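# Set the toppled block row upright and tight again

## Task

Put each block from the row that fell over back up on one of its long edges, with all of those blocks pressed against each other face to face in a single straight line containing only them, then release them.

## Robot and tools

Robot: two arms, left_arm and right_arm, each a six-joint arm with a parallel two-finger gripper. The base of left_arm sits near (+0.002, +0.311, 0) m and that of right_arm near (-0.028, -0.253, 0) m, both facing roughly +x. The fingers point along the gripper's own +z axis and close along its y axis. The reported hand position is the spot between the finger pads, roughly 1 cm short of the fingertips.

Scene frame: origin on the table surface midway between the arms, +x out over the table, +z up, left_arm on the +y side. The names left and right are labels only and do not match sides of any picture. Reported hand positions can be slightly wrong, more so when an arm reaches far.

Tools.
execute_actions(actions): a list of actions run one after another. Each action is a table of at most 15 rows; each row lasts one control step of 1/30 s, and if fewer than 15 rows are given the final row is repeated to fill the action. Every row is one flat list of 14 numbers, all within -1 to 1, covering both arms even when one stays still: dx, dy, dz, rx, ry, rz, opening for left_arm, then the same seven for right_arm. dx..rz are offsets, not poses: they express where the gripper should be relative to its measured pose at the start of that action (for the first action of a call, the last pose reported in this scene), along the gripper's own axes. Rows do not add up; each is measured from that same start. Scale: 1.0 equals 0.6 m of travel or 180 degrees of turn; rx, ry, rz form a single rotation vector. Opening is absolute, not an offset: +1 fully open (0.094 m), -1 closed. An empty list just returns the current state and pictures.

move(target, speed, blocking): target is one 14-number row laid out exactly as above, offsets in gripper axes from the pose shown in the latest result, same scaling. Each gripper goes along a straight line to its goal; both arms finish together, in 0.5 to 10 s (longer paths are cut off at 10 s). speed is the top path speed in m/s, 0.002 to 0.5, default 0.25; rotation is capped at twice that in rad/s. The opening is applied as the move begins. Paths do not avoid obstacles or the other arm, grippers may lag, wander or overshoot the speed, particularly with a nearly straight arm. Faster contact hits harder, and aiming further past a contact pushes harder. With blocking=false the call returns after 0.5 s while motion continues; check with wait(0), and call wait or stop before sending further execute_actions or moves. The result adds a move: line with the outcome (done, off_target, moving, held, fault), any limits (paced = the pose was clipped; held = a check blocked some steps, after which the arm may speed up sharply) and each gripper's distance from its goal. If only one arm is named, the other finished.

wait(seconds): 0 to 10 s; arms keep their last command, a running move carries on and the wait stops early when it ends.
stop(): brakes a running move; it needs stopping distance, more when fast. Fingers keep moving.
zoom_image(camera, region): closer view of part of the last image; camera is cam_high, cam_left_wrist or cam_right_wrist; region is [x0, y0, x1, y1] pixels from the top-left, at most 504 by 504.
read_manual(section): only licence texts; no motion.
finished_scene(scene): ends the current scene (give its number) once the robot has held the last command; irreversible, and the result reports success. Answering without a tool call also ends things.

Control behaviour: every step the commanded pose is limited to 70 mm and 16 degrees away from the measured pose, so a distant goal needs several actions; after an action an arm goes only to its last clipped pose. Position wins over orientation if both cannot be met. Arms usually settle a centimetre or more low, and zero offsets let them sag further; to hold an arm in place, send the correction back to its wanted pose in the first call of a reply and zeros afterwards, raising the aim if it still droops. Elbows stop just before straight. Hand target lines show where the controller is steering each gripper.

Results: a state line per arm with end_effector_position (m) and end_effector_quat_wxyz in the scene frame, joint positions (last value = finger opening in m), joint torques (offset, scaled and noisy, nonzero in free air), grip_measured on the command scale (each gripper may be off by about 1 mm), plus images from cam_high, cam_left_wrist and cam_right_wrist, all 504x504, with calibration updates when they change. A pose unreachable line means the clearance check altered or blocked that arm's command. MOTOR HOT appears from 85 °C; at 100 °C an OVER-TEMPERATURE FAULT drops that arm until it cools. FAULT lines mark arm stops.

Gripping: to hold something keep the commanded opening below grip_measured, about 0.03 under for a firm grip, less for a light one. Pads push about 50 to 62 N, less on very thin parts, with a brief spike on first contact.

Avoid: pushing any object off the table, letting the two arms collide or press on each other, drops, slips, slams and very hard pushes. Brief outside tugs on held parts or nudges to loose objects can occur. Move smoothly and without needless effort, and open the grippers at the end so the blocks stand free.

Each tool is called after "Call:" as a command line: name --argument value for each argument, lists and objects as JSON in quotes; but a table of rows of numbers goes row by row, as --pt "numbers of a row", without its own name.

## Session

Call:
execute_actions --actions '[]'

Scene clock: 0.00 s.
left_arm: end_effector_position=(+0.3014, +0.5936, +0.2170) grip_measured=+1.000 end_effector_quat_wxyz=(+0.074, -0.238, +0.968, -0.021) | right_arm: end_effector_position=(+0.2178, +0.4812, +0.2435) grip_measured=+1.000 end_effector_quat_wxyz=(+0.420, -0.309, +0.788, +0.327)
Joint positions: left_arm=[ 0.76   1.359  1.216 -1.325  0.115  0.318  0.094] | right_arm=[ 1.351  1.861  1.534 -0.135  0.238  0.406  0.094]
Joint velocities: left_arm=[-0.015 -0.015  0.002  0.002  0.037 -0.051  0.   ] | right_arm=[-0.005 -0.005  0.002 -0.027  0.007  0.007  0.   ]
Joint torques (N m, as the arm reports them, + toward a larger angle): no reading
Motor temperatures (°C, as the motors report them): left_arm=[29 29 28 28 27 26] | right_arm=[28 25 26 29 28 28]
Hand target (left_arm): +0.306, +0.598, +0.222; +0.080, -0.237, +0.968, -0.017
Hand target (right_arm): +0.219, +0.487, +0.255; +0.426, -0.305, +0.783, +0.335

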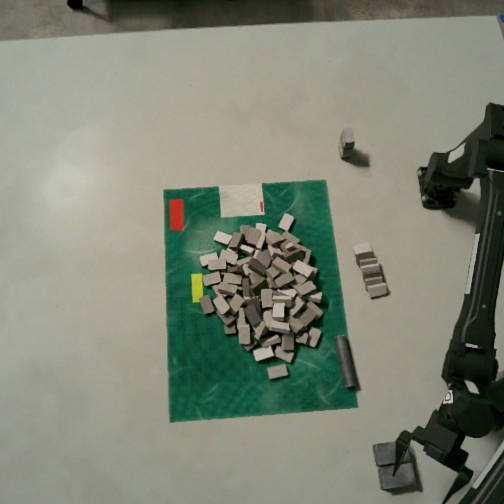

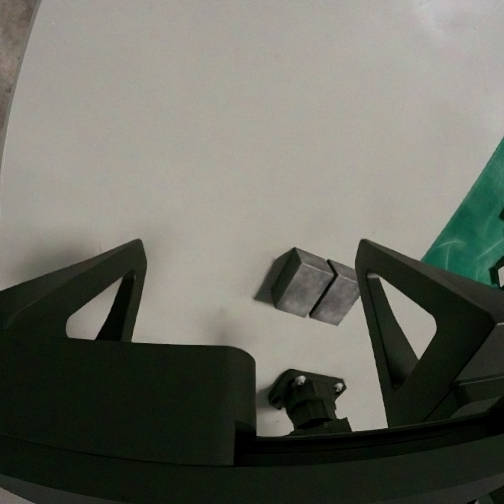

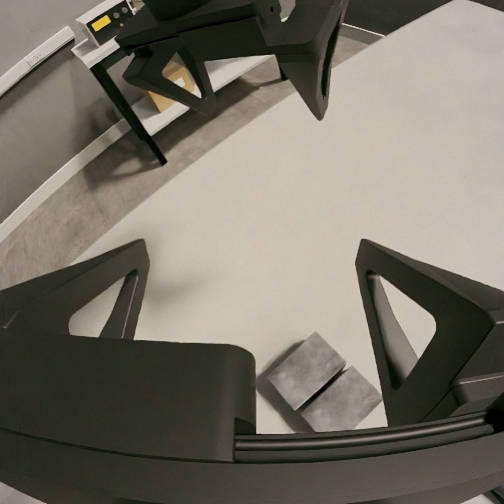

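Call:
zoom_image --camera "cam_high" --region '[320, 220, 420, 320]'

Region (320, 220, 420, 320) of cam_high's 504x504 image, scaled by 5.040, with more detail than that image has.

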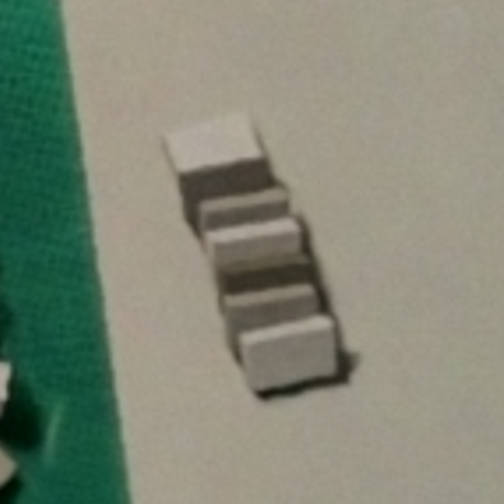

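Call:
move --target '[0.575,-0.69,0.207,0,0,-0.411,-0.36,0.47,-0.748,-0.65,-0.204,0.053,-0.198,0.6]'

Scene clock: 42.50 s.
left_arm: end_effector_position=(+0.1956, +0.0851, +0.0650) grip_measured=-0.358 end_effector_quat_wxyz=(-0.076, -0.610, +0.788, -0.038) | right_arm: end_effector_position=(+0.2524, -0.1481, +0.0462) grip_measured=+0.603 end_effector_quat_wxyz=(-0.303, +0.654, -0.576, -0.385)
Joint positions: left_arm=[-0.811  1.229  0.672 -0.961  0.162 -2.086  0.03 ] | right_arm=[-0.077  1.626  0.709 -1.118 -0.951 -2.068  0.075]
Joint velocities: left_arm=[-0.005 -0.005 -0.022 -0.017 -0.007 -0.066  0.   ] | right_arm=[-0.005 -0.005 -0.012  0.002  0.037  0.022  0.   ]
Joint torques (N m, as the arm reports them, + toward a larger angle): left_arm=[-0.64 -8.31  9.66  0.59  0.04  0.02] | right_arm=[  1.59 -11.46   7.99  -1.36  -0.36  -0.21]
Motor temperatures (°C, as the motors report them): left_arm=[29 30 38 28 27 26] | right_arm=[28 30 35 29 28 28]
Hand target (left_arm): +0.205, +0.071, +0.076; -0.076, -0.610, +0.787, -0.051
Hand target (right_arm): +0.262, -0.147, +0.051; -0.304, +0.663, -0.568, -0.382
Off the commanded pose (left_arm): 0.027 m, 30 deg; orientation clipped at the last step of the last action.
Off the commanded pose (right_arm): 0.007 m, 4 deg.
joint sent to its limit (left arm) — the command would take joint 6 (wrist roll) past its lower limit, so that joint was sent only as far as its limit.
joint sent to its limit (right arm) — the command would take joint 6 (wrist roll) past its lower limit, so that joint was sent only as far as its limit.
move: off_target (left_arm, right_arm); limits=paced
camera_calibration (this result's frames):
cam_left_wrist: T_world_to_cam=[[0.967481, -0.250302, -0.0364612, -0.165225], [-0.150114, -0.684193, 0.713685, 0.0443546], [-0.203583, -0.685003, -0.699518, 0.262972], [0, 0, 0, 1]] pos_world=[0.220047, 0.169128, 0.146274]
cam_right_wrist: T_world_to_cam=[[0.985092, 0.162439, -0.0566355, -0.219288], [0.129477, -0.916862, -0.377623, -0.149688], [-0.113268, 0.364661, -0.924226, 0.250983], [0, 0, 0, 1]] pos_world=[0.263828, -0.193146, 0.16302]

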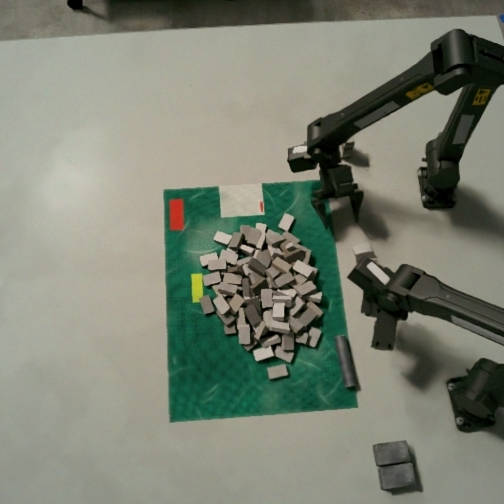

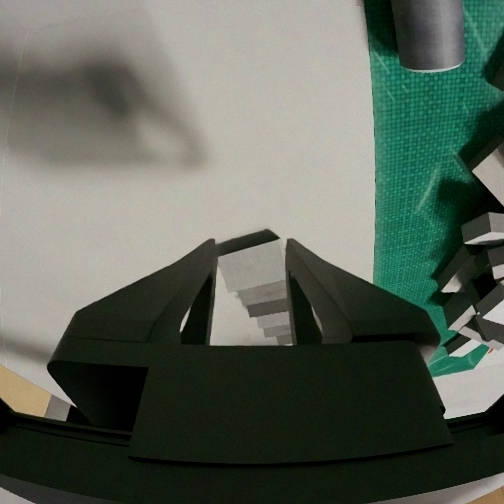

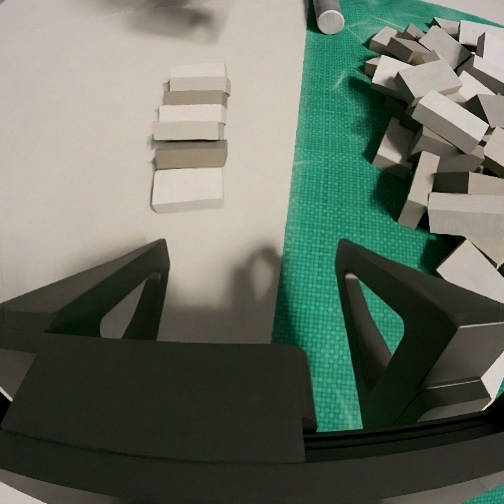

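Call:
move --target '[0,0,-0.03,0,0,0.333,-1,0,0.05,0.05,0,0,0,0.6]'

Scene clock: 53.97 s.
left_arm: end_effector_position=(+0.1877, +0.0927, +0.0697) grip_measured=-0.993 end_effector_quat_wxyz=(-0.057, -0.139, +0.987, -0.059) | right_arm: end_effector_position=(+0.2206, -0.1297, +0.0307) grip_measured=+0.603 end_effector_quat_wxyz=(-0.301, +0.652, -0.578, -0.388)
Joint positions: left_arm=[-0.811  1.21   0.672 -1.011  0.162 -1.046  0.   ] | right_arm=[-0.025  1.59   0.597 -0.98  -0.972 -1.982  0.075]
Joint velocities: left_arm=[ 0.005 -0.005 -0.012 -0.046 -0.007 -0.022 -0.001] | right_arm=[ 0.005 -0.005  0.017  0.012 -0.022 -0.037 -0.001]
Joint torques (N m, as the arm reports them, + toward a larger angle): left_arm=[ 0.78 -9.73  8.87  0.22 -0.04  0.32] | right_arm=[  2.26 -11.4    3.8    0.3   -0.58   0.03]
Motor temperatures (°C, as the motors report them): left_arm=[29 29 39 28 27 26] | right_arm=[28 29 34 29 28 28]
Hand target (left_arm): +0.197, +0.088, +0.082; -0.047, -0.134, +0.987, -0.071
Hand target (right_arm): +0.219, -0.127, +0.031; -0.303, +0.655, -0.576, -0.385
Off the commanded pose (left_arm): 0.017 m, 2 deg.
Off the commanded pose (right_arm): 0.004 m, 1 deg.
move: off_target (left_arm)
camera_calibration (this result's frames):
cam_left_wrist: T_world_to_cam=[[0.28429, -0.953819, 0.0969953, 0.0286238], [-0.714756, -0.143427, 0.684509, 0.102942], [-0.638986, -0.263927, -0.722523, 0.314155], [0, 0, 0, 1]] pos_world=[0.266182, 0.124981, 0.153744]
cam_right_wrist: T_world_to_cam=[[0.984864, 0.160542, -0.0653417, -0.191747], [0.124459, -0.917378, -0.378058, -0.133536], [-0.120637, 0.364203, -0.923473, 0.227929], [0, 0, 0, 1]] pos_world=[0.232961, -0.174732, 0.147473]

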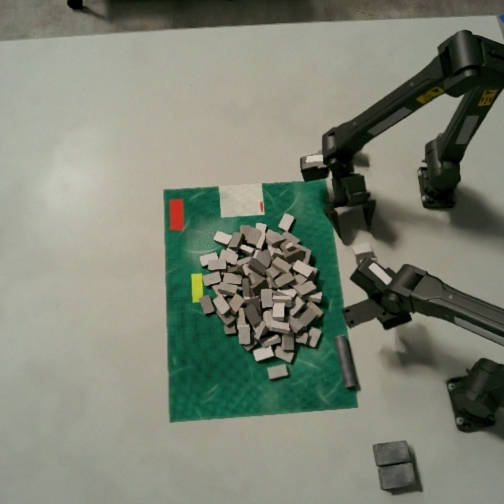

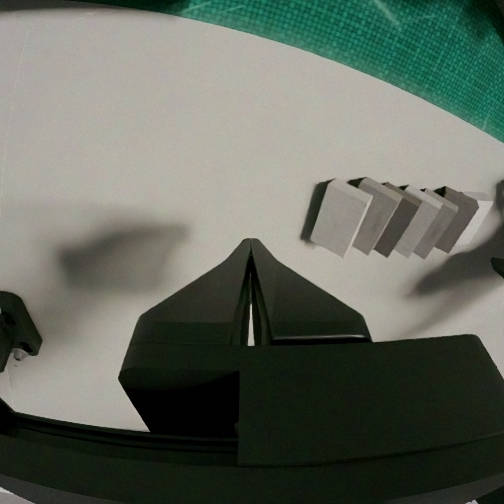

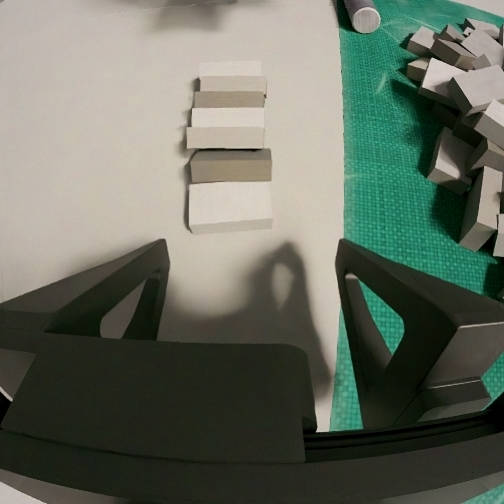

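Call:
move --target '[0,-0.035,0.08,0,0,0,-1,-0.013,0.017,0.088,0,0,0,0.6]' --speed 0.08

Scene clock: 59.60 s.
left_arm: end_effector_position=(+0.1950, +0.0660, +0.0338) grip_measured=-0.993 end_effector_quat_wxyz=(-0.052, -0.138, +0.987, -0.067) | right_arm: end_effector_position=(+0.2054, -0.0835, +0.0097) grip_measured=+0.603 end_effector_quat_wxyz=(-0.300, +0.653, -0.578, -0.387)
Joint positions: left_arm=[-0.857  1.335  0.664 -0.851  0.162 -1.093  0.   ] | right_arm=[ 0.148  1.577  0.498 -0.637 -1.018 -1.675  0.075]
Joint velocities: left_arm=[-0.005 -0.015 -0.007  0.037  0.022 -0.007 -0.001] | right_arm=[-0.005  0.005 -0.022 -0.002 -0.037  0.007 -0.   ]
Joint torques (N m, as the arm reports them, + toward a larger angle): left_arm=[-0.99 -8.65  5.41  1.35 -0.16  0.1 ] | right_arm=[  1.01 -10.33   3.33   0.81  -0.51   0.01]
Motor temperatures (°C, as the motors report them): left_arm=[29 29 39 28 27 26] | right_arm=[28 29 32 29 28 28]
Hand target (left_arm): +0.189, +0.067, +0.025; -0.056, -0.139, +0.987, -0.059
Hand target (right_arm): +0.203, -0.082, +0.010; -0.301, +0.652, -0.579, -0.385
Off the commanded pose (left_arm): 0.011 m, 1 deg.
Off the commanded pose (right_arm): 0.004 m, 0 deg.
move: off_target (left_arm)
camera_calibration (this result's frames):
cam_left_wrist: T_world_to_cam=[[0.283435, -0.952089, 0.114855, 0.00404918], [-0.723257, -0.133578, 0.677537, 0.130086], [-0.629733, -0.275107, -0.726466, 0.284961], [0, 0, 0, 1]] pos_world=[0.272387, 0.0996267, 0.118411]
cam_right_wrist: T_world_to_cam=[[0.984801, 0.160988, -0.0651873, -0.185521], [0.125106, -0.91784, -0.376721, -0.0973096], [-0.120479, 0.36284, -0.92403, 0.18973], [0, 0, 0, 1]] pos_world=[0.217734, -0.12829, 0.126564]

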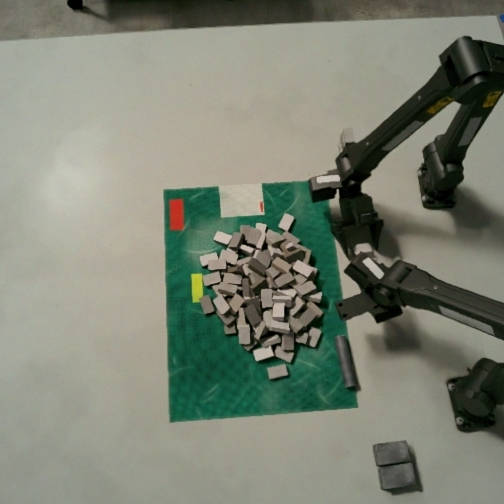

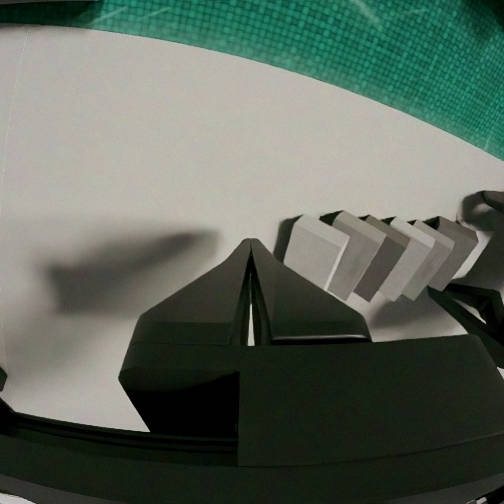

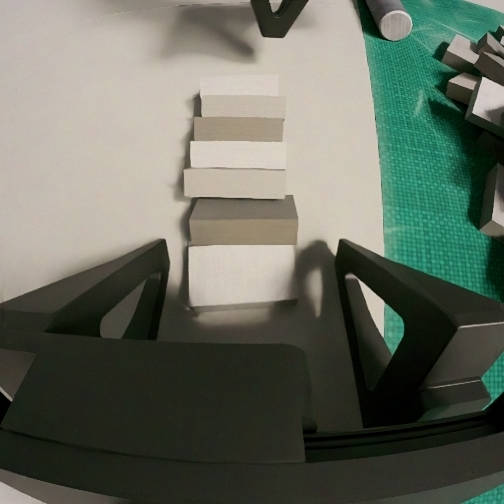

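Call:
move --target '[0.035,0,0.045,0,0,0,-1,0,0,0,0,0,0,-0.3]' --speed 0.06

Scene clock: 63.63 s.
left_arm: end_effector_position=(+0.1787, +0.0550, +0.0201) grip_measured=-0.993 end_effector_quat_wxyz=(-0.047, -0.136, +0.987, -0.077) | right_arm: end_effector_position=(+0.2055, -0.0836, +0.0096) grip_measured=-0.083 end_effector_quat_wxyz=(-0.300, +0.652, -0.579, -0.387)
Joint positions: left_arm=[-0.92   1.343  0.623 -0.768  0.161 -1.154  0.   ] | right_arm=[ 0.148  1.576  0.498 -0.637 -1.016 -1.672  0.043]
Joint velocities: left_arm=[-0.005  0.005  0.002  0.012  0.007 -0.051 -0.   ] | right_arm=[-0.005 -0.015 -0.002  0.017  0.007 -0.051  0.001]
Joint torques (N m, as the arm reports them, + toward a larger angle): left_arm=[-1.19 -8.19  5.35  1.25 -0.24  0.03] | right_arm=[ 0.69 -9.78  4.29  0.13 -0.61 -0.19]
Motor temperatures (°C, as the motors report them): left_arm=[29 29 38 28 27 26] | right_arm=[28 29 32 29 28 28]
Hand target (left_arm): +0.173, +0.057, +0.010; -0.051, -0.138, +0.987, -0.067
Hand target (right_arm): +0.205, -0.083, +0.010; -0.300, +0.653, -0.578, -0.387
Off the commanded pose (left_arm): 0.012 m, 1 deg.
Off the commanded pose (right_arm): 0.000 m, 0 deg.
move: off_target (left_arm)
camera_calibration (this result's frames):
cam_left_wrist: T_world_to_cam=[[0.278771, -0.950514, 0.137153, 0.000107257], [-0.732518, -0.118098, 0.670426, 0.127071], [-0.621051, -0.287362, -0.72919, 0.260834], [0, 0, 0, 1]] pos_world=[0.255043, 0.0900626, 0.104991]
cam_right_wrist: T_world_to_cam=[[0.984921, 0.159314, -0.0674479, -0.18574], [0.122923, -0.918775, -0.375156, -0.0971387], [-0.121737, 0.361209, -0.924504, 0.189783], [0, 0, 0, 1]] pos_world=[0.217984, -0.128209, 0.126485]

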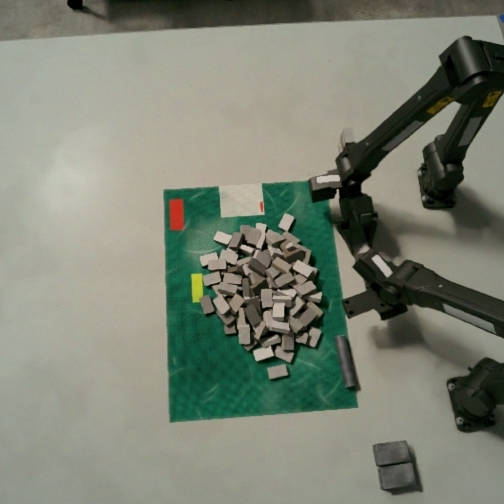

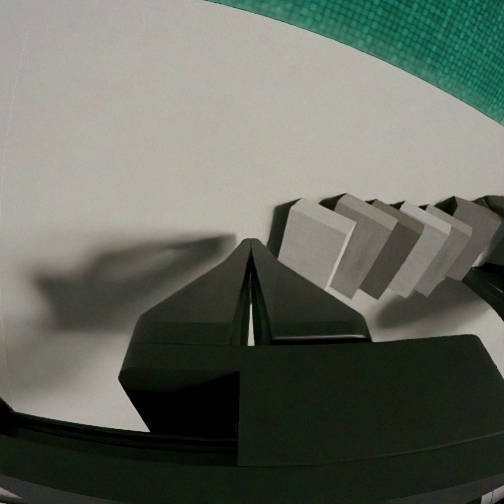

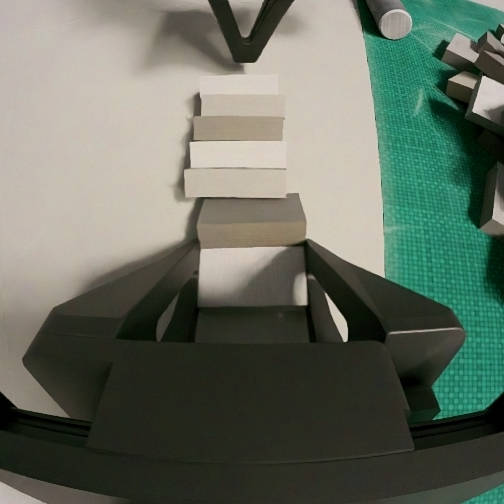

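Call:
move --target '[0,-0.008,0.025,0,0,0,-1,-0.028,0,-0.005,0,0.25,0,-0.3]' --speed 0.1

Scene clock: 72.87 s.
left_arm: end_effector_position=(+0.1831, +0.0497, +0.0144) grip_measured=-0.993 end_effector_quat_wxyz=(-0.042, -0.136, +0.986, -0.084) | right_arm: end_effector_position=(+0.1931, -0.0872, +0.0146) grip_measured=-0.083 end_effector_quat_wxyz=(-0.050, +0.750, -0.652, -0.104)
Joint positions: left_arm=[-0.92   1.365  0.623 -0.729  0.161 -1.157  0.   ] | right_arm=[ 0.552  1.301  0.561 -0.809 -0.231 -1.207  0.043]
Joint velocities: left_arm=[-0.005 -0.005 -0.007 -0.007 -0.066  0.022  0.   ] | right_arm=[-0.005 -0.005 -0.007 -0.017  0.051 -0.037 -0.001]
Joint torques (N m, as the arm reports them, + toward a larger angle): left_arm=[-0.88 -8.26  5.67  1.48 -0.13  0.04] | right_arm=[ 1.97 -9.4  11.03 -0.46 -0.13 -0.01]
Motor temperatures (°C, as the motors report them): left_arm=[29 29 36 28 27 26] | right_arm=[28 28 31 29 28 28]
Hand target (left_arm): +0.179, +0.048, +0.006; -0.047, -0.136, +0.987, -0.077
Hand target (right_arm): +0.204, -0.078, +0.027; -0.059, +0.749, -0.652, -0.101
Off the commanded pose (left_arm): 0.010 m, 1 deg.
Off the commanded pose (right_arm): 0.019 m, 1 deg.
move: off_target (right_arm)
camera_calibration (this result's frames):
cam_left_wrist: T_world_to_cam=[[0.279771, -0.947944, 0.152088, -0.00597928], [-0.739096, -0.111553, 0.664299, 0.134505], [-0.612752, -0.29826, -0.73183, 0.256984], [0, 0, 0, 1]] pos_world=[0.258553, 0.0859844, 0.0996262]
cam_right_wrist: T_world_to_cam=[[0.986464, 0.145535, -0.075552, -0.173968], [0.163682, -0.901587, 0.400435, -0.114803], [-0.00983945, -0.407382, -0.913205, 0.105461], [0, 0, 0, 1]] pos_world=[0.191442, -0.0352237, 0.129135]

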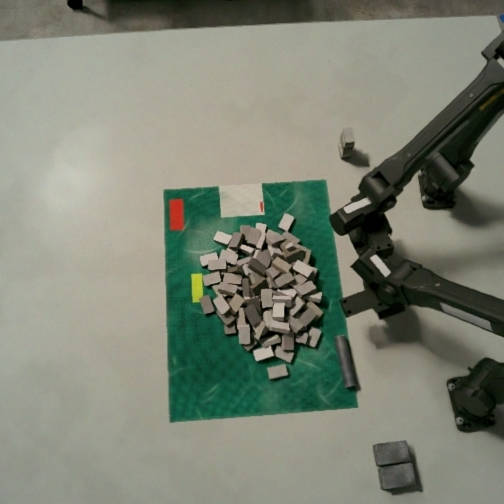

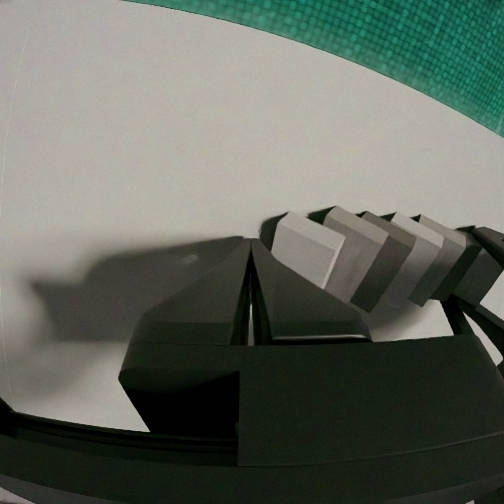

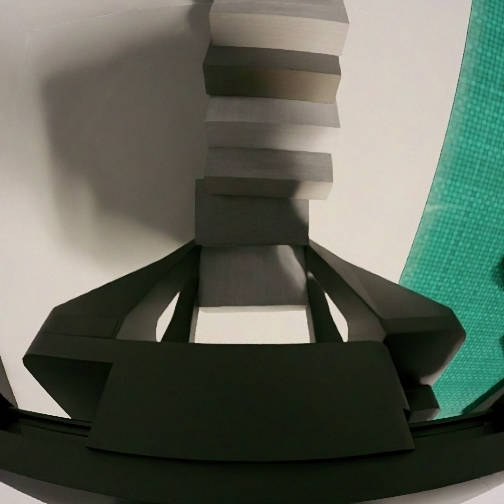

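Call:
move --target '[0,0,0.01,0,0,0,-1,-0.06,-0.036,-0.027,0,0.14,0,-0.3]' --speed 0.05

Scene clock: 84.93 s.
left_arm: end_effector_position=(+0.1815, +0.0525, +0.0123) grip_measured=-0.993 end_effector_quat_wxyz=(-0.043, -0.137, +0.986, -0.081) | right_arm: end_effector_position=(+0.1884, -0.0877, +0.0163) grip_measured=-0.083 end_effector_quat_wxyz=(+0.027, +0.758, -0.652, -0.025)
Joint positions: left_arm=[-0.92   1.365  0.616 -0.729  0.158 -1.157  0.   ] | right_arm=[ 0.681  1.341  0.616 -0.909 -0.036 -1.091  0.043]
Joint velocities: left_arm=[-0.024 -0.015 -0.007 -0.012  0.051 -0.081  0.   ] | right_arm=[-0.015 -0.015  0.002  0.002  0.037  0.051 -0.001]
Joint torques (N m, as the arm reports them, + toward a larger angle): left_arm=[ 0.17 -8.78  5.88  1.84  0.09  0.18] | right_arm=[ 1.39 -9.21  7.16  0.31 -0.1  -0.11]
Motor temperatures (°C, as the motors report them): left_arm=[29 29 36 28 27 26] | right_arm=[28 28 33 29 28 28]
Hand target (left_arm): +0.183, +0.049, +0.009; -0.042, -0.136, +0.986, -0.084
Hand target (right_arm): +0.188, -0.088, +0.016; +0.026, +0.757, -0.652, -0.025
Off the commanded pose (left_arm): 0.006 m, 0 deg.
Off the commanded pose (right_arm): 0.047 m, 13 deg.
move: held (right_arm); limits=held; held on 74 of 139 steps (right_arm), including the last (right_arm)
pose unreachable (right arm): on one or more control steps of this call, first in action 0 (counted from 0), this arm could not follow its commanded pose, so it was not sent that pose on those steps. On the call's last step it was still not sent that pose. It may still have moved: this result reports where it is.
cause: the commanded pose would bring a part of the arm too close to another arm (this arm's wrist (the part past joint 4) and the other arm's wrist (the part past joint 4)).
camera_calibration (this result's frames):
cam_left_wrist: T_world_to_cam=[[0.280312, -0.948916, 0.14486, -0.00245176], [-0.738036, -0.116558, 0.664618, 0.135054], [-0.613782, -0.293212, -0.733007, 0.255263], [0, 0, 0, 1]] pos_world=[0.257037, 0.0882611, 0.0977054]
cam_right_wrist: T_world_to_cam=[[0.985642, 0.145304, -0.085999, -0.168906], [0.167894, -0.78939, 0.590487, -0.109197], [0.0179137, -0.596448, -0.802452, 0.0831043], [0, 0, 0, 1]] pos_world=[0.183325, -0.0120887, 0.116641]

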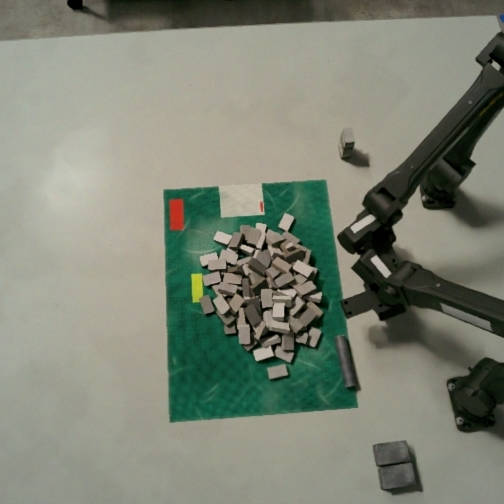

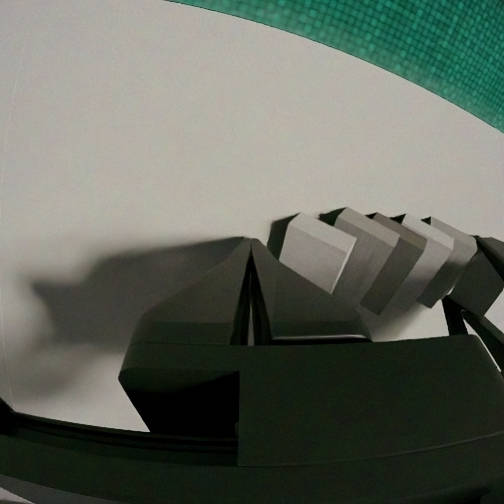

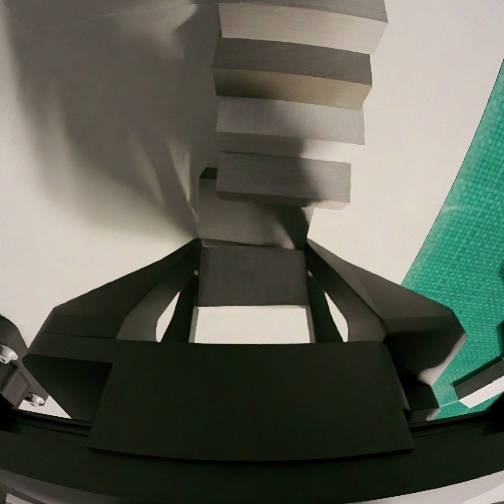

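Call:
move --target '[0,0,-0.015,0.28,0,0,-1,0,0,0,0,0,0,-0.3]' --speed 0.15

Call:
move --target '[0,0,0,0,0,0,-1,-0.05,-0.04,-0.035,0,0.12,0,-0.3]' --speed 0.05

Scene clock: 93.47 s.
left_arm: end_effector_position=(+0.1816, +0.0485, +0.0259) grip_measured=-0.993 end_effector_quat_wxyz=(+0.021, -0.129, +0.859, -0.496) | right_arm: end_effector_position=(+0.1884, -0.0877, +0.0163) grip_measured=-0.083 end_effector_quat_wxyz=(+0.027, +0.758, -0.652, -0.025)
Joint positions: left_arm=[-0.698  1.317  0.124  0.524  0.611 -1.253  0.   ] | right_arm=[ 0.681  1.341  0.616 -0.909 -0.036 -1.091  0.043]
Joint velocities: left_arm=[-0.005 -0.015  0.007 -0.017 -0.022 -0.139  0.001] | right_arm=[ 0.015 -0.005 -0.012 -0.027  0.066 -0.007 -0.001]
Joint torques (N m, as the arm reports them, + toward a larger angle): left_arm=[ 1.28 -4.79  3.35  3.01  0.35  0.13] | right_arm=[ 0.36 -9.52  7.15  0.32 -0.03 -0.11]
Motor temperatures (°C, as the motors report them): left_arm=[29 29 35 28 27 26] | right_arm=[28 28 32 29 28 28]
Hand target (left_arm): +0.181, +0.053, +0.022; +0.016, -0.142, +0.858, -0.494
Hand target (right_arm): +0.188, -0.088, +0.016; +0.027, +0.758, -0.652, -0.025
Off the commanded pose (left_arm): 0.007 m, 2 deg.
Off the commanded pose (right_arm): 0.000 m, 0 deg.
move: done
camera_calibration (this result's frames):
cam_left_wrist: T_world_to_cam=[[0.205235, -0.47655, 0.854856, -0.0358775], [-0.876298, 0.299514, 0.37735, 0.138021], [-0.435868, -0.826554, -0.356129, 0.247912], [0, 0, 0, 1]] pos_world=[0.236368, 0.146476, 0.0668764]
cam_right_wrist: T_world_to_cam=[[0.985642, 0.145304, -0.085999, -0.168906], [0.167894, -0.78939, 0.590487, -0.109197], [0.0179137, -0.596448, -0.802452, 0.0831043], [0, 0, 0, 1]] pos_world=[0.183325, -0.0120887, 0.116641]

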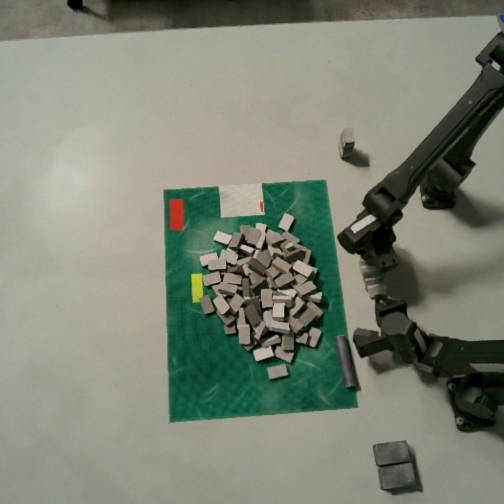

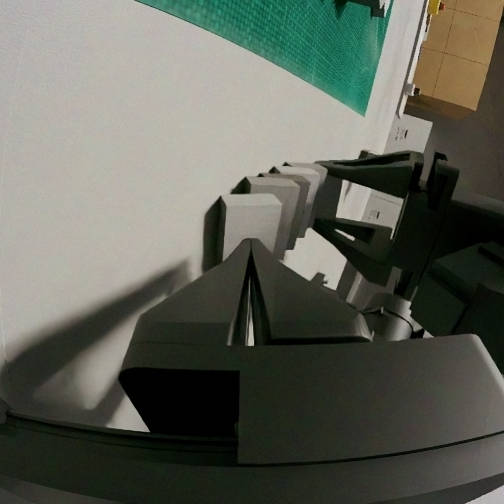

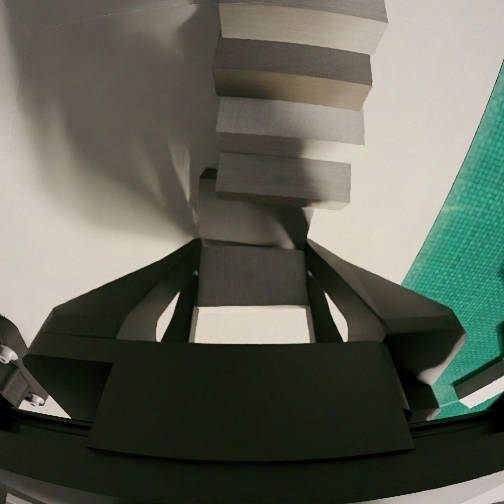

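Scene clock: 97.47 s.
left_arm: end_effector_position=(+0.1816, +0.0485, +0.0259) grip_measured=-0.993 end_effector_quat_wxyz=(+0.021, -0.129, +0.859, -0.496) | right_arm: end_effector_position=(+0.1997, -0.0667, +0.0290) grip_measured=-0.083 end_effector_quat_wxyz=(+0.152, +0.751, -0.632, +0.117)
Joint positions: left_arm=[-0.698  1.317  0.124  0.524  0.611 -1.253  0.   ] | right_arm=[ 0.879  1.534  0.812 -1.149  0.245 -0.876  0.043]
Joint velocities: left_arm=[ 0.005 -0.015 -0.007 -0.002 -0.007 -0.11  -0.001] | right_arm=[-0.005 -0.015 -0.002 -0.007  0.007  0.066 -0.001]
Joint torques (N m, as the arm reports them, + toward a larger angle): left_arm=[ 0.27 -5.76  4.05  2.17  0.16  0.28] | right_arm=[  2.32 -10.76  11.01  -0.98   0.24   0.  ]
Motor temperatures (°C, as the motors report them): left_arm=[29 29 35 28 27 26] | right_arm=[28 28 33 29 28 28]
Hand target (left_arm): +0.182, +0.049, +0.026; +0.021, -0.129, +0.859, -0.496
Hand target (right_arm): +0.209, -0.054, +0.037; +0.145, +0.749, -0.635, +0.121
Off the commanded pose (left_arm): 0.000 m, 0 deg.
Off the commanded pose (right_arm): 0.017 m, 1 deg.
move: off_target (right_arm)
camera_calibration (this result's frames):
cam_left_wrist: T_world_to_cam=[[0.205235, -0.47655, 0.854856, -0.0358775], [-0.876298, 0.299514, 0.37735, 0.138021], [-0.435868, -0.826554, -0.356129, 0.247912], [0, 0, 0, 1]] pos_world=[0.236368, 0.146476, 0.0668764]
cam_right_wrist: T_world_to_cam=[[0.985067, 0.146441, -0.0905479, -0.181604], [0.153656, -0.510458, 0.846063, -0.0880035], [0.0776775, -0.847342, -0.525336, 0.0689239], [0, 0, 0, 1]] pos_world=[0.18706, 0.0400743, 0.0942209]

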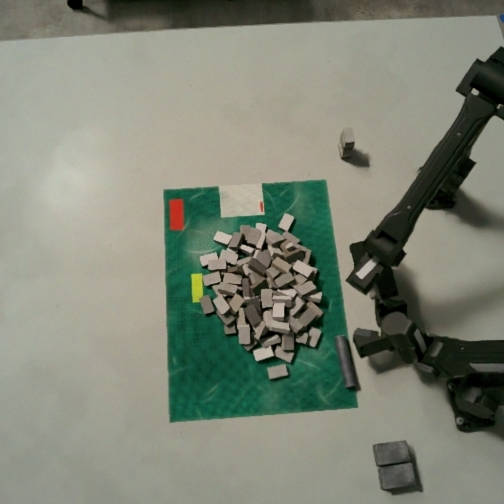

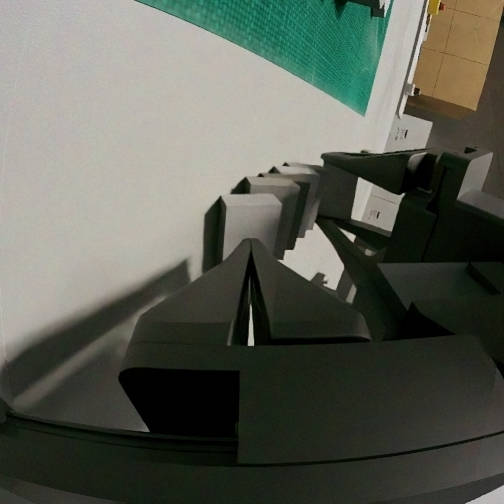

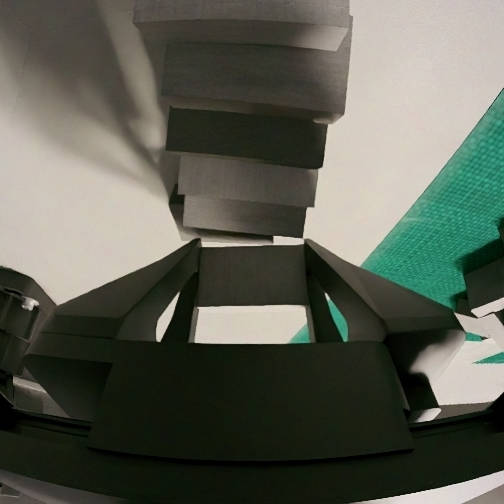

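Call:
move --target '[0,0,0,0,0,0,-1,0.15,0,0.028,0,0.05,0,-0.3]' --speed 0.1

Call:
zoom_image --camera "cam_left_wrist" --region '[200, 80, 450, 300]'

Scene clock: 105.37 s.
left_arm: end_effector_position=(+0.1816, +0.0485, +0.0259) grip_measured=-0.993 end_effector_quat_wxyz=(+0.021, -0.129, +0.859, -0.496) | right_arm: end_effector_position=(+0.2206, -0.1494, +0.0424) grip_measured=-0.083 end_effector_quat_wxyz=(+0.192, +0.737, -0.624, +0.176)
Joint positions: left_arm=[-0.698  1.317  0.124  0.524  0.611 -1.253  0.   ] | right_arm=[ 0.71   1.462  0.736 -1.172  0.422 -1.006  0.043]
Joint velocities: left_arm=[ 0.005 -0.005 -0.002 -0.007 -0.095 -0.051 -0.   ] | right_arm=[-0.024 -0.005 -0.012  0.002  0.022 -0.037  0.   ]
Joint torques (N m, as the arm reports them, + toward a larger angle): left_arm=[ 0.22 -6.51  4.16  2.22  0.17  0.27] | right_arm=[  0.87 -12.38   5.98  -0.97   0.43  -0.19]
Motor temperatures (°C, as the motors report them): left_arm=[29 29 34 28 27 26] | right_arm=[28 28 34 29 28 28]
Hand target (left_arm): +0.182, +0.049, +0.026; +0.021, -0.129, +0.859, -0.496
Hand target (right_arm): +0.216, -0.155, +0.045; +0.201, +0.740, -0.618, +0.175
Off the commanded pose (left_arm): 0.000 m, 0 deg.
Off the commanded pose (right_arm): 0.009 m, 1 deg.
move: done
camera_calibration (this result's frames):
cam_left_wrist: T_world_to_cam=[[0.205235, -0.47655, 0.854856, -0.0358775], [-0.876298, 0.299514, 0.37735, 0.138021], [-0.435868, -0.826554, -0.356129, 0.247912], [0, 0, 0, 1]] pos_world=[0.236368, 0.146476, 0.0668764]
cam_right_wrist: T_world_to_cam=[[0.987826, 0.137301, -0.0731373, -0.191649], [0.121292, -0.385376, 0.914753, -0.121808], [0.097411, -0.912488, -0.397338, -0.0152882], [0, 0, 0, 1]] pos_world=[0.205579, -0.0345787, 0.0913329]

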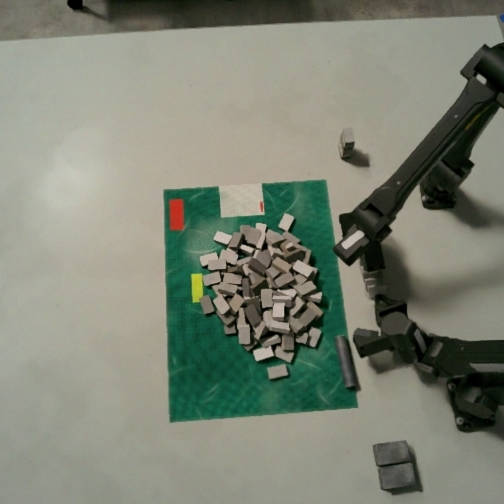

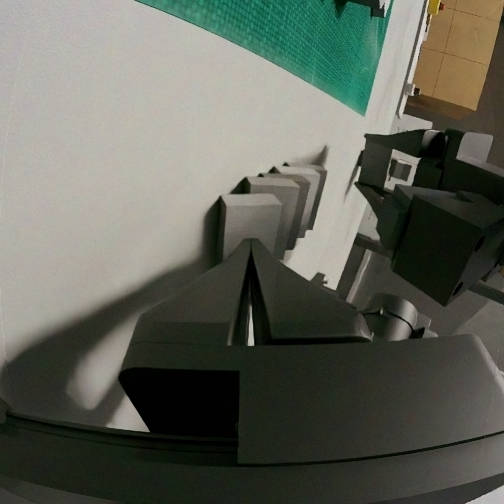

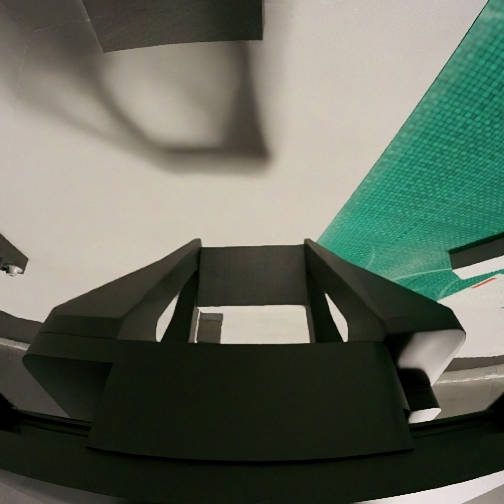

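Region (200, 80, 450, 300) of cam_left_wrist's 504x504 image, scaled by 2.016, with more detail than that image has; it fills the top 444 rows of this view, and the rest is white.

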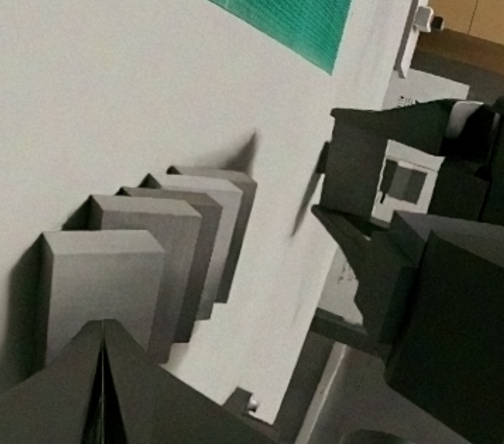

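Call:
move --target '[0,0,0,0,0,0,-1,0,0.15,0,0,0,0,-0.3]' --speed 0.15

Call:
move --target '[0,0,0,0,0,0,-1,-0.022,0,0.04,0,0,0,-0.3]' --speed 0.04

Scene clock: 113.30 s.
left_arm: end_effector_position=(+0.1816, +0.0485, +0.0259) grip_measured=-0.993 end_effector_quat_wxyz=(+0.021, -0.129, +0.859, -0.496) | right_arm: end_effector_position=(+0.1371, -0.1591, +0.0473) grip_measured=-0.083 end_effector_quat_wxyz=(+0.184, +0.739, -0.623, +0.177)
Joint positions: left_arm=[-0.698  1.317  0.124  0.524  0.611 -1.253  0.   ] | right_arm=[ 0.893  1.272  0.569 -1.246  0.359 -0.829  0.043]
Joint velocities: left_arm=[ 0.005  0.005 -0.002 -0.002  0.007  0.007  0.001] | right_arm=[-0.015 -0.005 -0.007 -0.002 -0.066  0.022  0.   ]
Joint torques (N m, as the arm reports them, + toward a larger angle): left_arm=[-0.33 -6.34  4.03  2.09  0.15  0.28] | right_arm=[ 1.62 -8.36  6.23 -1.29  0.19 -0.02]
Motor temperatures (°C, as the motors report them): left_arm=[29 29 34 28 27 26] | right_arm=[28 28 33 29 28 28]
Hand target (left_arm): +0.182, +0.049, +0.026; +0.021, -0.129, +0.859, -0.496
Hand target (right_arm): +0.132, -0.163, +0.049; +0.191, +0.736, -0.624, +0.178
Off the commanded pose (left_arm): 0.000 m, 0 deg.
Off the commanded pose (right_arm): 0.006 m, 1 deg.
move: done
camera_calibration (this result's frames):
cam_left_wrist: T_world_to_cam=[[0.205235, -0.47655, 0.854856, -0.0358775], [-0.876298, 0.299514, 0.37735, 0.138021], [-0.435868, -0.826554, -0.356129, 0.247912], [0, 0, 0, 1]] pos_world=[0.236368, 0.146476, 0.0668764]
cam_right_wrist: T_world_to_cam=[[0.987365, 0.145863, -0.0619228, -0.106586], [0.115572, -0.395513, 0.91116, -0.120546], [0.108413, -0.906804, -0.407373, -0.014091], [0, 0, 0, 1]] pos_world=[0.120699, -0.0449084, 0.0974964]

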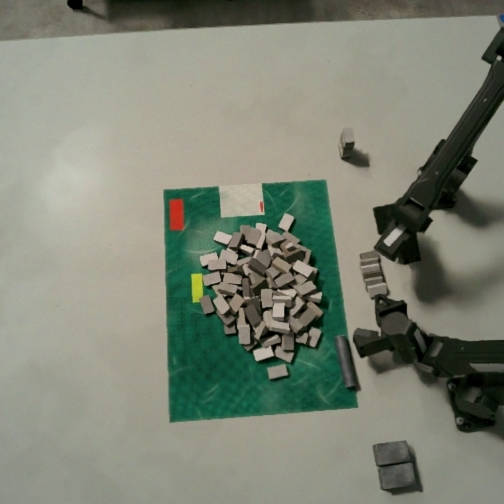

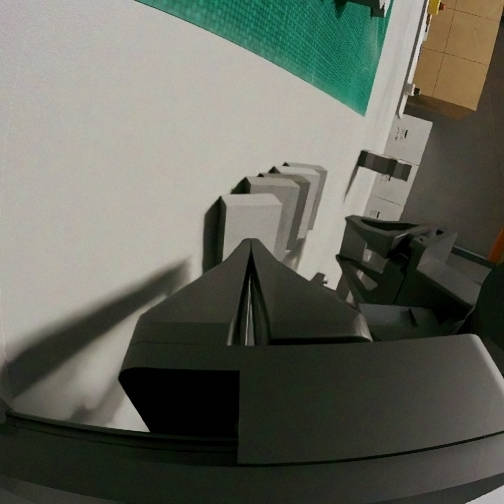

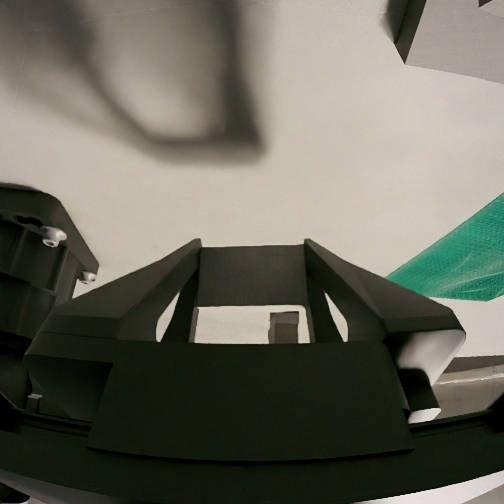

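Scene clock: 114.30 s.
left_arm: end_effector_position=(+0.1816, +0.0485, +0.0259) grip_measured=-0.993 end_effector_quat_wxyz=(+0.021, -0.129, +0.859, -0.496) | right_arm: end_effector_position=(+0.1378, -0.1583, +0.0243) grip_measured=-0.083 end_effector_quat_wxyz=(+0.183, +0.739, -0.624, +0.177)
Joint positions: left_arm=[-0.698  1.317  0.124  0.524  0.611 -1.253  0.   ] | right_arm=[ 0.893  1.334  0.542 -1.155  0.359 -0.829  0.043]
Joint velocities: left_arm=[-0.005 -0.015 -0.012 -0.007  0.081 -0.125 -0.   ] | right_arm=[ 0.005  0.005 -0.002 -0.007 -0.007 -0.095 -0.   ]
Joint torques (N m, as the arm reports them, + toward a larger angle): left_arm=[-0.14 -5.98  4.12  2.24  0.15  0.26] | right_arm=[ 0.94 -7.    5.23  0.37  0.19 -0.09]
Motor temperatures (°C, as the motors report them): left_arm=[29 29 34 28 27 26] | right_arm=[28 28 33 29 28 28]
Hand target (left_arm): +0.182, +0.049, +0.026; +0.021, -0.129, +0.859, -0.496
Hand target (right_arm): +0.136, -0.159, +0.020; +0.184, +0.739, -0.623, +0.177
Off the commanded pose (left_arm): 0.000 m, 0 deg.
Off the commanded pose (right_arm): 0.005 m, 0 deg.
move: done
camera_calibration (this result's frames):
cam_left_wrist: T_world_to_cam=[[0.205235, -0.47655, 0.854856, -0.0358775], [-0.876298, 0.299514, 0.37735, 0.138021], [-0.435868, -0.826554, -0.356129, 0.247912], [0, 0, 0, 1]] pos_world=[0.236368, 0.146476, 0.0668764]
cam_right_wrist: T_world_to_cam=[[0.987518, 0.14564, -0.0599819, -0.108886], [0.113882, -0.397117, 0.910675, -0.0993288], [0.108811, -0.906138, -0.408746, -0.0227932], [0, 0, 0, 1]] pos_world=[0.121319, -0.0442408, 0.0746084]

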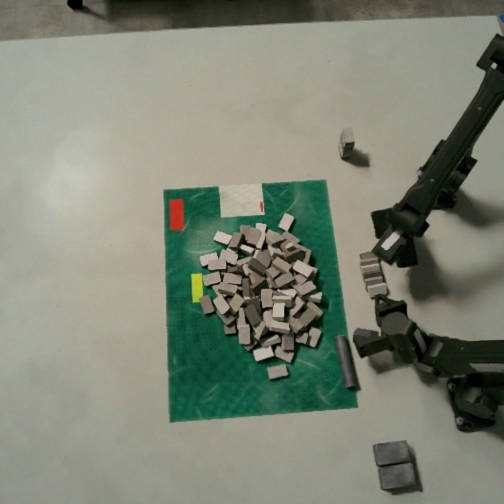

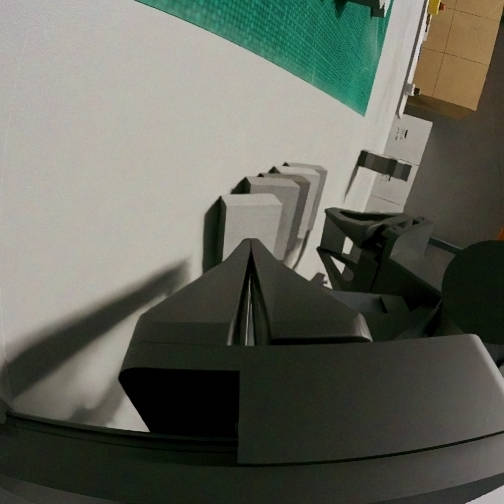

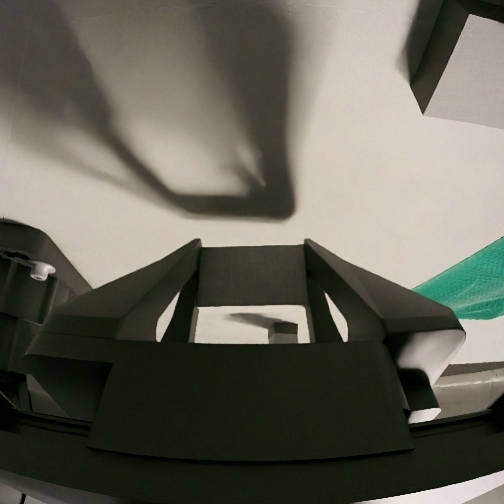

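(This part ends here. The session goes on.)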